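# Take one tumbler from a dispenser, stand it upright

## Task

A tube-shaped cup dispenser is bolted upright to the table. Inside are 4 tumblers, mouths facing down, pressed upward by a spring against a rubber collar at the top. Draw out exactly one tumbler and set it on the open table with its mouth facing up, leaving the other 3 inside the dispenser. The result must stay that way without the robot supporting anything, and at the end both hands must have released and moved away.

## Robot and tools

ROBOT. There are two arms, left_arm and right_arm. Each carries an identical five-finger right hand, so hand axes and numbers mean the same thing on both. The names do not refer to sides of a camera image.

SCENE FRAME. The origin lies on the table surface halfway between the two arm bases. The table top is z = 0 and +z is up. The arms face each other across the table, with left_arm's base on the +y side. Result poses use this frame: position in metres, orientation as quaternion wxyz, plus linear (m/s) and angular (rad/s) velocities. At long reach the printed position may be somewhat wrong.

HAND POINT. Each arm is steered by a point fixed to its palm, 0.05 m in front of it, where index pad and thumb tip meet in a pinch. Its own axes: +z runs along straightened fingers, +y points out of the palm, +x crosses the palm toward the little finger (away from the thumb). Straight fingers extend 0.06 to 0.07 m past the point along +z. Sideways, the hand extends 0.08 m on the little-finger side; on the thumb side 0.02 m if the thumb is turned in front of the palm, up to 0.09 m otherwise. A rigid wrist bracket on the little-finger side sits 0.03 m beyond the point along +y and 0.11 m out across the palm; it can collide.

execute_actions. Argument actions: a list of actions; each action is a list of up to 15 rows; each row runs for one 1/30 s step, and a short action repeats its last row to fill 15 steps (0.5 s). An empty list just reports the state. Every row holds 28 numbers in [-1, 1]: left_arm's 14, then right_arm's 14, even if one arm is idle. Per arm: dx, dy, dz, rx, ry, rz, then little, ring, middle, index, thumb_bend, thumb_turn, force_limit, speed. The first six are an offset, not a pose: they are relative to the hand point's measured pose when that action began (for a call's first action, the last pose reported in this scene), expressed in the hand point's own axes; every row refers back to that same start, not to the preceding row. Scale: 1.0 equals 0.6 m of travel or 180 degrees; rx, ry, rz form a single rotation vector. Optional extra 12 numbers (0 to 1) scale joint stiffness, left's 6 joints then right's 6, in Joint positions order; they persist until changed.

HAND NUMBERS are absolute targets, not offsets. Fingers and thumb_bend: +1 straight/open, -1 fully curled/bent. thumb_turn: +1 alongside the palm, -1 swung in front of it facing the fingers. A pinch is roughly index -0.22, thumb_bend -0.75, thumb_turn -0.57. force_limit maps linearly from about 0 N at -1 to 10 N at +1 (15 N for the two thumb motors) and only limits closing. speed maps from nearly 0 at -1 to full at +1 (full travel in 0.6 s). There is no 'unchanged' value: to keep a hand as it is, resend its last eight numbers; if none have been sent yet, use hand_measured plus hand_force_limit and hand_speed. A motor moves only when its target changes by 0.01 or more, then locks (holding at least 15 N). With the thumb turned in front, a whole-hand wrap fits objects 0.035 to 0.08 m wide; turn the thumb before arriving. For a soft grip close at speed -0.9 or slower.

MOTION LIMITS. Each step the commanded pose is clipped to within 100 mm and 16 degrees of the measured one, so long moves need several actions. Motion lags commands by about 0.17 s. Elbows cannot fully straighten.

move. target: one row as above (28 numbers, optionally 40), offsets taken from the pose in the scene's latest result that shows one. speed: path top speed in m/s, 0.002 to 0.5, default 0.25; rotation capped at twice that in rad/s. Paths are straight, end together, last 0.5 to 10 s, and ignore obstacles and the other arm. stop_force: optional, 9 to 40 N, shared by both arms, not allowed in the first 0.2 s; a path halts when the wrist sensor feels that much added push against the motion for 2 steps, then backs off two steps and holds. It is unreliable if the hand rotates during the move; leave it out when pulling away from a contact. blocking=false returns after 0.5 s and cannot combine with stop_force; afterwards use wait(0) or stop before sending anything else. The 'move:' line reports done, off_target, moving, held, fault or contact, and limits=paced (pose clipped) or limits=held (steps blocked).

wait: seconds, 0 to 10; arms hold their last command. stop: brakes a running move. zoom_image: camera (cam_high, cam_low, cam_left_wrist, cam_right_wrist) and region [x0, y0, x1, y1] in pixels, at most 504 by 504; all images are 896x504. show_instructions: shows reference pages. finished_scene: scene = the current scene's number; final.

RESULT LINES. 'Hand target' is where the controller now steers. 'pose unreachable' means a clearance check altered that arm's command. Wrist force and torque are in end-effector axes; noise up to 2.4 N, offset within 4 N, saturation near 50 N; 'no reading' is harmless. hand_measured, hand_stopped_by (moving, target, force, stalled, fault) and hand_load_n (positive = pushed open) list six motors in send order; loads near 0 signal a lost grip. MOTOR HOT appears at 70 °C; 85 °C brakes the arm.

AVOID. Contact torques above 130 N m (first three joints) or 24.3 N m (wrists), or outside force of 150 N, freeze the arm for 10 s. Arms are stiff, so aiming even slightly into a hard surface can fault; approach contacts slowly. Never let the arms collide or press on each other. Do not drop, slam or knock anything off the table; loose objects may occasionally get nudged.

Each tool is called after "Call:" by a JSON object that holds its "op" and its "data", one argument or row to a line.

## Session

Call:
{"op": "execute_actions", "data": {
  "actions": []
}}

Scene clock: 0.00 s.
left_arm: end_effector_position=(+0.3070, +0.4634, +0.4797) hand_measured=(+1.000, +1.000, +1.000, +1.000, +1.000, +1.000) hand_load_n=(+0.0, +0.0, +0.0, +0.0, +0.0, +0.0) hand_stopped_by=(target, target, target, target, target, target) hand_force_limit=0.00 hand_speed=-0.80 end_effector_quat_wxyz=(+0.009, +0.402, +0.916, -0.006) end_effector_velocity=(-0.000, -0.000, +0.000) end_effector_angular_velocity=(-0.001, +0.001, -0.001) | right_arm: end_effector_position=(+0.1778, -0.3413, +0.4750) hand_measured=(+1.000, +1.000, +1.000, +1.000, +1.000, +1.000) hand_load_n=(+0.0, +0.0, +0.0, +0.0, +0.0, +0.0) hand_stopped_by=(target, target, target, target, target, target) hand_force_limit=0.00 hand_speed=-0.80 end_effector_quat_wxyz=(-0.029, -0.291, +0.956, +0.013) end_effector_velocity=(+0.000, -0.000, +0.000) end_effector_angular_velocity=(-0.000, -0.003, -0.001)
Joint positions: left_arm=[ 0.537 -1.707  1.32   1.936  1.568 -1.898] | right_arm=[-1.181 -1.724  1.371  1.982  1.545 -1.863]
Joint velocities: left_arm=[-0.001 -0.    -0.    -0.     0.001  0.   ] | right_arm=[ 0.    -0.001 -0.    -0.001  0.001  0.002]
Motor temperatures (°C, as the motors report them): left_arm=[28 26 25 30 30 32] | right_arm=[27 25 24 31 32 30]
Wrist force (N, on the end effector, along its own x y z axes, offset not removed): no reading
Wrist torque (N m, same axes, about the end effector's origin, offset not removed): no reading
Hand target (left_arm): +0.307, +0.463, +0.480; +0.009, +0.402, +0.916, -0.006
Hand target (right_arm): +0.178, -0.341, +0.475; -0.029, -0.291, +0.956, +0.013
Joint stiffness scale: left_arm=[1. 1. 1. 1. 1. 1.] | right_arm=[1. 1. 1. 1. 1. 1.]

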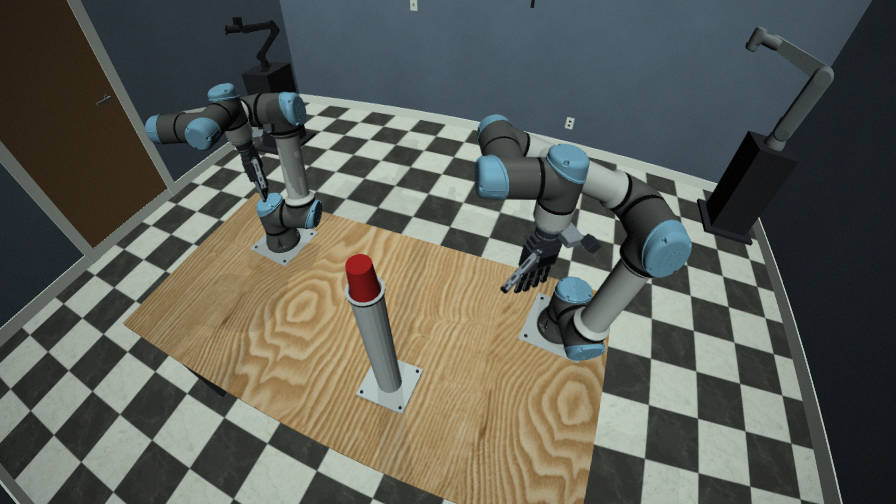

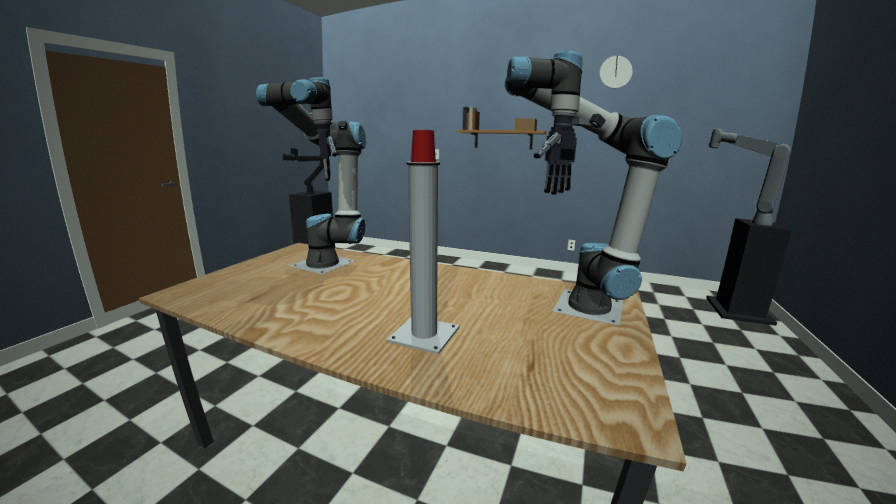

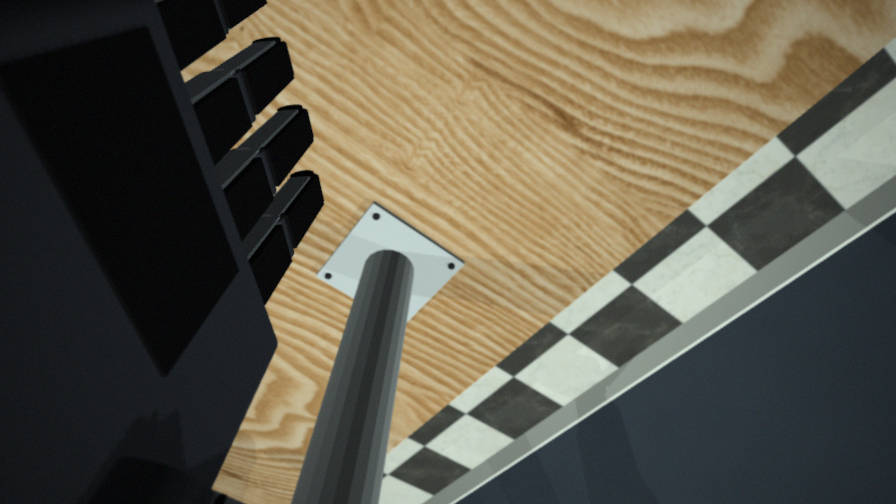

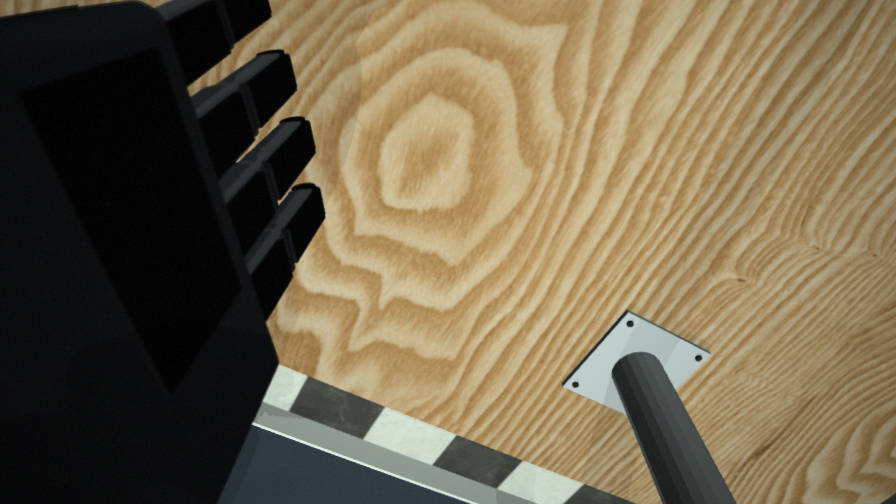

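Call:
{"op": "move", "data": {
  "target": [-0.25,-0.27,-0.1,0,-0.495,0,1,1,1,1,1,-1,0,0,0,0,0,0,0,0,1,1,1,1,1,1,0,-0.8]
}}

Scene clock: 9.57 s.
left_arm: end_effector_position=(+0.2886, +0.2445, +0.5437) hand_measured=(+1.000, +1.000, +1.000, +1.000, +1.000, -1.000) hand_load_n=(+0.0, +0.0, +0.0, +0.0, +0.0, +0.0) hand_stopped_by=(target, target, target, target, target, target) hand_force_limit=0.00 hand_speed=0.00 end_effector_quat_wxyz=(+0.646, +0.281, +0.649, -0.286) end_effector_velocity=(-0.001, -0.003, -0.000) end_effector_angular_velocity=(-0.014, -0.020, -0.008) | right_arm: end_effector_position=(+0.1778, -0.3413, +0.4750) hand_measured=(+1.000, +1.000, +1.000, +1.000, +1.000, +1.000) hand_load_n=(+0.0, +0.0, +0.0, +0.0, +0.0, +0.0) hand_stopped_by=(target, target, target, target, target, target) hand_force_limit=0.00 hand_speed=-0.80 end_effector_quat_wxyz=(-0.029, -0.291, +0.956, +0.013) end_effector_velocity=(-0.000, -0.000, +0.000) end_effector_angular_velocity=(-0.001, +0.002, -0.000)
Joint positions: left_arm=[-0.402 -2.144  1.903  0.243  0.303 -1.581] | right_arm=[-1.181 -1.724  1.371  1.982  1.545 -1.863]
Joint velocities: left_arm=[ 0.009 -0.019  0.025 -0.087  0.017  0.083] | right_arm=[-0.    -0.     0.     0.002  0.     0.   ]
Motor temperatures (°C, as the motors report them): left_arm=[28 26 25 30 30 32] | right_arm=[27 25 24 31 32 30]
Wrist force (N, on the end effector, along its own x y z axes, offset not removed): left_arm=[-1.8 -0.5 -0.7] | right_arm=[-1.1 -3.2 -1.2]
Wrist torque (N m, same axes, about the end effector's origin, offset not removed): left_arm=[0.02 0.45 -0.02] | right_arm=[-0.43 0.25 -0.18]
Hand target (left_arm): +0.289, +0.245, +0.543; +0.648, +0.281, +0.648, -0.287
Hand target (right_arm): +0.178, -0.341, +0.475; -0.029, -0.291, +0.956, +0.013
Off the commanded pose (left_arm): 0.000 m, 0 deg.
Off the commanded pose (right_arm): 0.000 m, 0 deg.
Joint stiffness scale: left_arm=[1. 1. 1. 1. 1. 1.] | right_arm=[1. 1. 1. 1. 1. 1.]
move: done

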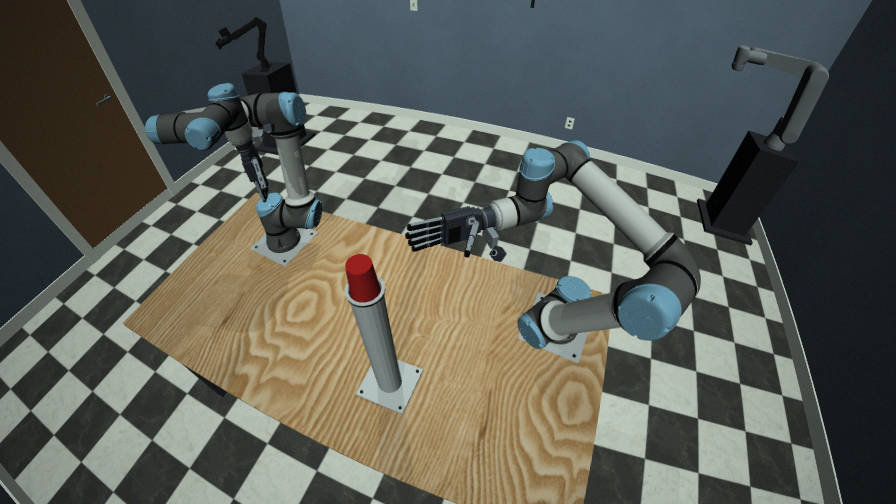

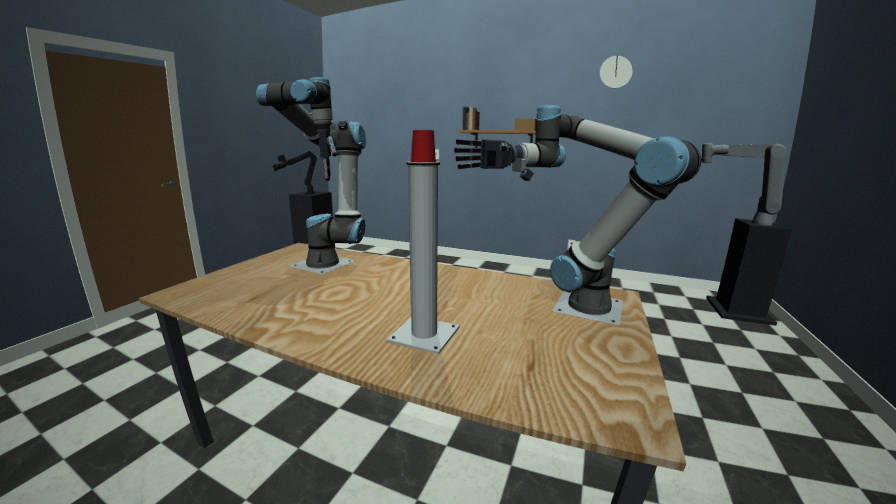

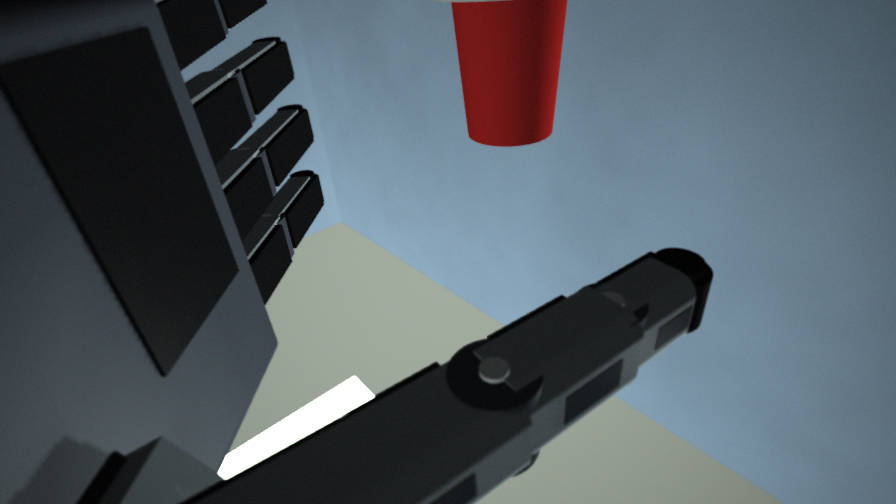

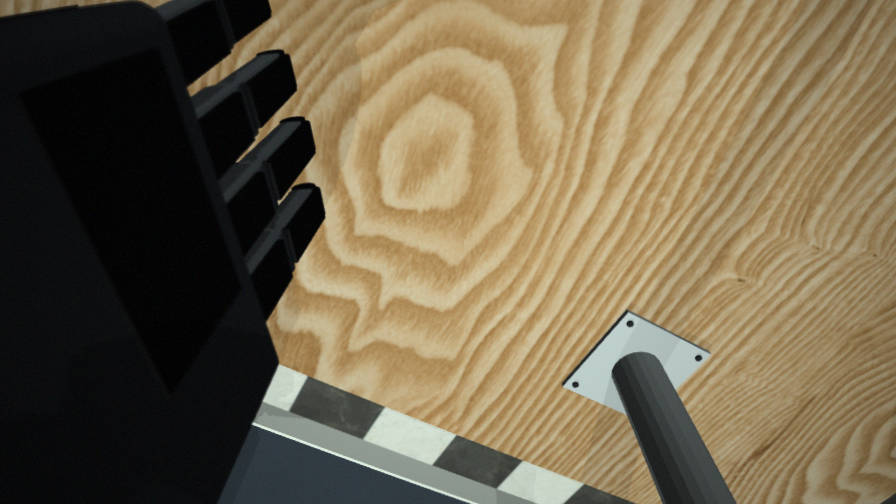

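Call:
{"op": "move", "data": {
  "target": [0.01,0.05,0.2,0,0,0,1,1,1,1,1,-1,0,0,0,0,0,0,0,0,1,1,1,1,1,1,0,-0.8],
  "speed": 0.08
}}

Scene clock: 13.83 s.
left_arm: end_effector_position=(+0.3906, +0.1769, +0.5372) hand_measured=(+1.000, +1.000, +1.000, +1.000, +1.000, -1.000) hand_load_n=(+0.0, +0.0, +0.0, +0.0, +0.0, +0.0) hand_stopped_by=(target, target, target, target, target, target) hand_force_limit=0.00 hand_speed=0.00 end_effector_quat_wxyz=(+0.646, +0.282, +0.649, -0.286) end_effector_velocity=(+0.000, -0.004, +0.001) end_effector_angular_velocity=(-0.001, +0.000, -0.010) | right_arm: end_effector_position=(+0.1778, -0.3413, +0.4750) hand_measured=(+1.000, +1.000, +1.000, +1.000, +1.000, +1.000) hand_load_n=(+0.0, +0.0, +0.0, +0.0, +0.0, +0.0) hand_stopped_by=(target, target, target, target, target, target) hand_force_limit=0.00 hand_speed=-0.80 end_effector_quat_wxyz=(-0.029, -0.291, +0.956, +0.013) end_effector_velocity=(-0.000, -0.000, -0.000) end_effector_angular_velocity=(-0.001, -0.000, +0.000)
Joint positions: left_arm=[ 0.155 -1.861  1.767  0.095  0.861 -1.578] | right_arm=[-1.181 -1.724  1.371  1.982  1.545 -1.863]
Joint velocities: left_arm=[ 0.006  0.005 -0.005 -0.002  0.016 -0.   ] | right_arm=[ 0.    -0.     0.     0.     0.001 -0.   ]
Motor temperatures (°C, as the motors report them): left_arm=[28 26 25 30 30 32] | right_arm=[27 25 24 31 32 30]
Wrist force (N, on the end effector, along its own x y z axes, offset not removed): left_arm=[1.7 0.3 0.3] | right_arm=[0.9 -3.4 -2.1]
Wrist torque (N m, same axes, about the end effector's origin, offset not removed): left_arm=[-0.05 -0.07 0.07] | right_arm=[-0.42 -0.13 -0.12]
Hand target (left_arm): +0.392, +0.176, +0.538; +0.647, +0.281, +0.649, -0.286
Hand target (right_arm): +0.178, -0.341, +0.475; -0.029, -0.291, +0.956, +0.013
Off the commanded pose (left_arm): 0.001 m, 0 deg.
Off the commanded pose (right_arm): 0.000 m, 0 deg.
Joint stiffness scale: left_arm=[1. 1. 1. 1. 1. 1.] | right_arm=[1. 1. 1. 1. 1. 1.]
move: done

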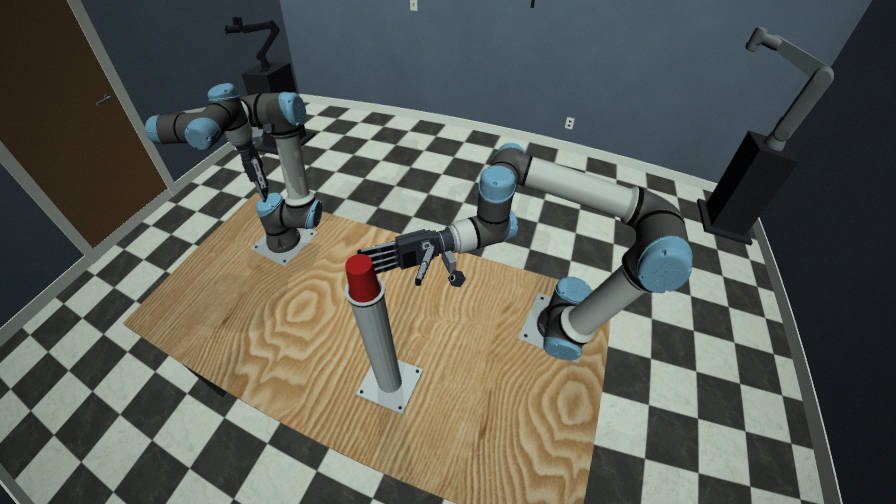

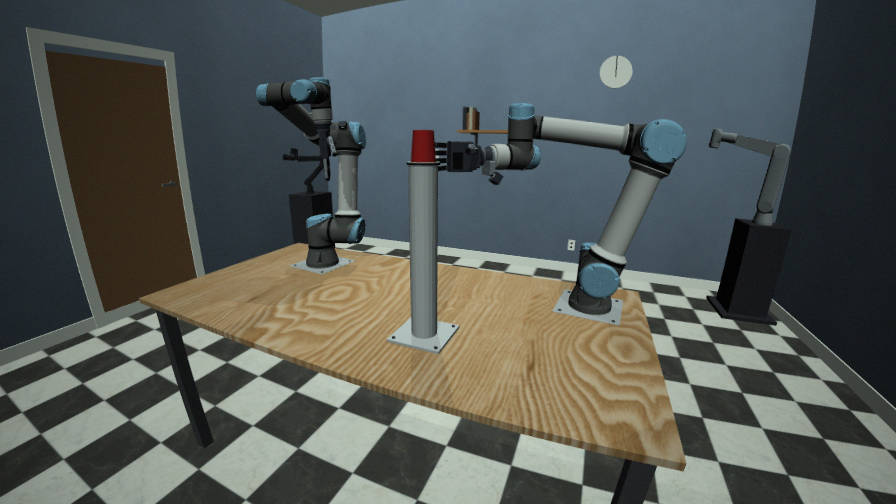

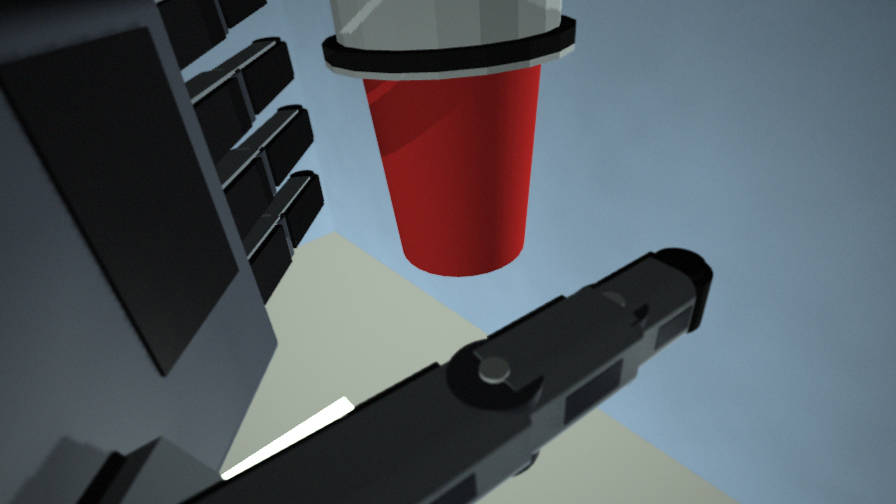

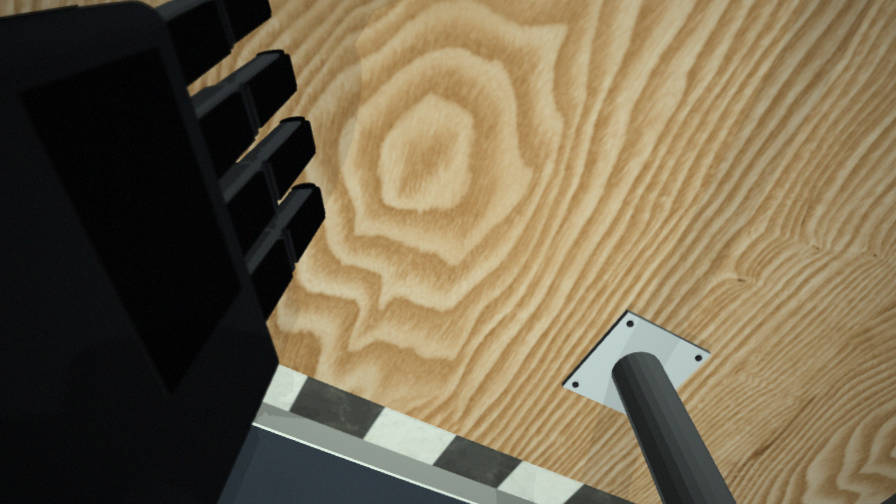

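Call:
{"op": "move", "data": {
  "target": [-0.015,0.008,0.125,0,0,0,1,1,1,1,1,-1,0,0,0,0,0,0,0,0,1,1,1,1,1,1,0,-0.8],
  "speed": 0.05
}}

Scene clock: 18.87 s.
left_arm: end_effector_position=(+0.4435, +0.1251, +0.5455) hand_measured=(+1.000, +1.000, +1.000, +1.000, +1.000, -1.000) hand_load_n=(+0.0, +0.0, +0.0, +0.0, +0.0, +0.0) hand_stopped_by=(target, target, target, target, target, target) hand_force_limit=0.00 hand_speed=0.00 end_effector_quat_wxyz=(+0.646, +0.282, +0.649, -0.286) end_effector_velocity=(+0.001, -0.002, +0.003) end_effector_angular_velocity=(-0.005, -0.001, -0.004) | right_arm: end_effector_position=(+0.1778, -0.3413, +0.4750) hand_measured=(+1.000, +1.000, +1.000, +1.000, +1.000, +1.000) hand_load_n=(+0.0, +0.0, +0.0, +0.0, +0.0, +0.0) hand_stopped_by=(target, target, target, target, target, target) hand_force_limit=0.00 hand_speed=-0.80 end_effector_quat_wxyz=(-0.029, -0.291, +0.956, +0.013) end_effector_velocity=(-0.001, -0.000, +0.000) end_effector_angular_velocity=(-0.001, +0.001, +0.001)
Joint positions: left_arm=[ 0.308 -1.675  1.599  0.077  1.016 -1.578] | right_arm=[-1.181 -1.724  1.371  1.982  1.545 -1.863]
Joint velocities: left_arm=[ 0.005  0.004 -0.009 -0.     0.008 -0.   ] | right_arm=[ 0.001 -0.001  0.     0.001  0.     0.   ]
Motor temperatures (°C, as the motors report them): left_arm=[28 26 25 30 30 32] | right_arm=[27 25 24 31 32 30]
Wrist force (N, on the end effector, along its own x y z axes, offset not removed): left_arm=[0.7 -2.2 0.7] | right_arm=[-0.6 1.6 -2.5]
Wrist torque (N m, same axes, about the end effector's origin, offset not removed): left_arm=[-0.34 0.03 -0.15] | right_arm=[0.36 0.31 0.01]
Hand target (left_arm): +0.445, +0.125, +0.546; +0.647, +0.282, +0.649, -0.286
Hand target (right_arm): +0.178, -0.341, +0.475; -0.029, -0.291, +0.956, +0.013
Off the commanded pose (left_arm): 0.002 m, 0 deg.
Off the commanded pose (right_arm): 0.000 m, 0 deg.
Joint stiffness scale: left_arm=[1. 1. 1. 1. 1. 1.] | right_arm=[1. 1. 1. 1. 1. 1.]
move: done

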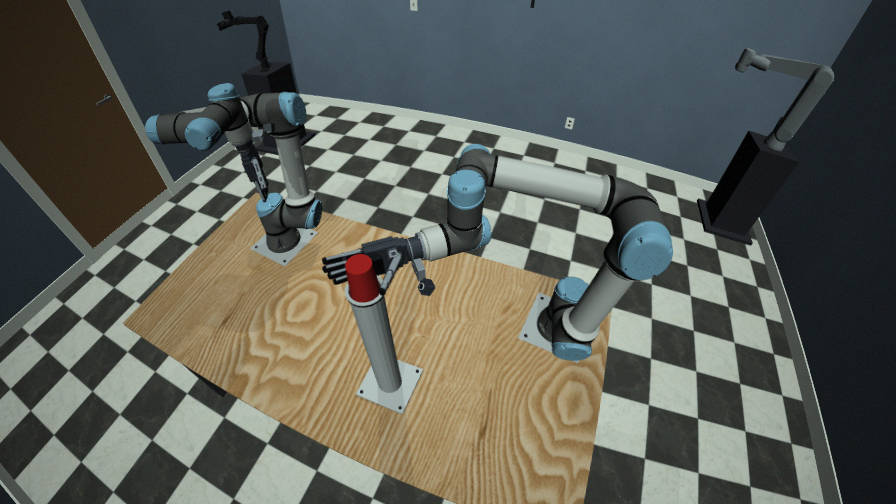

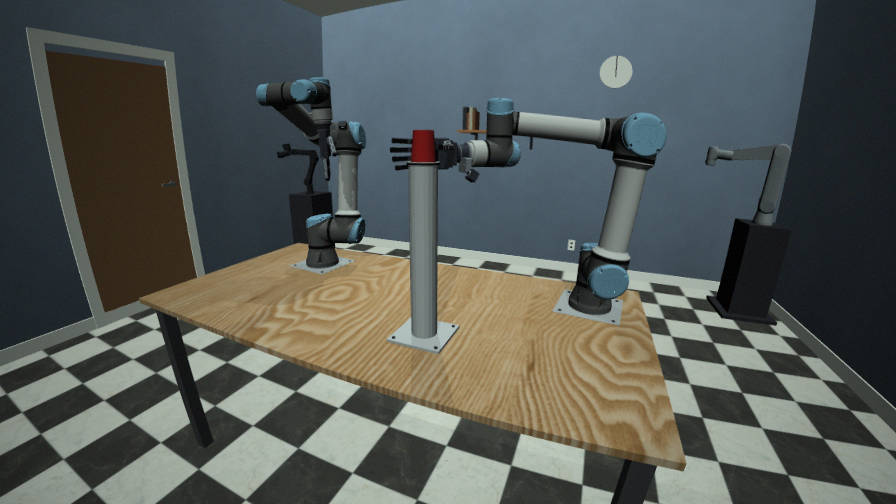

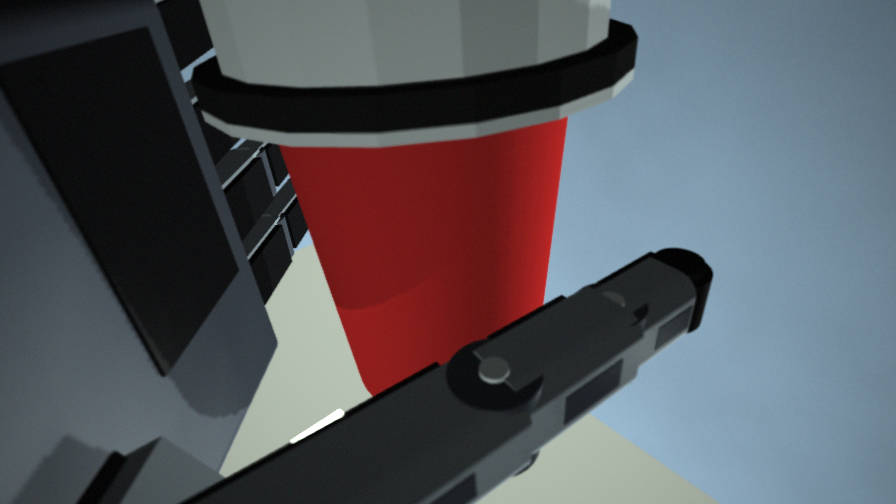

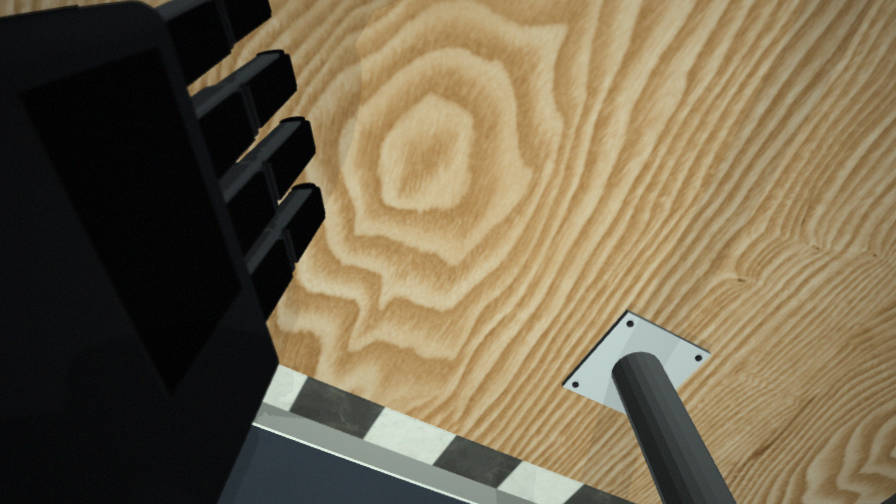

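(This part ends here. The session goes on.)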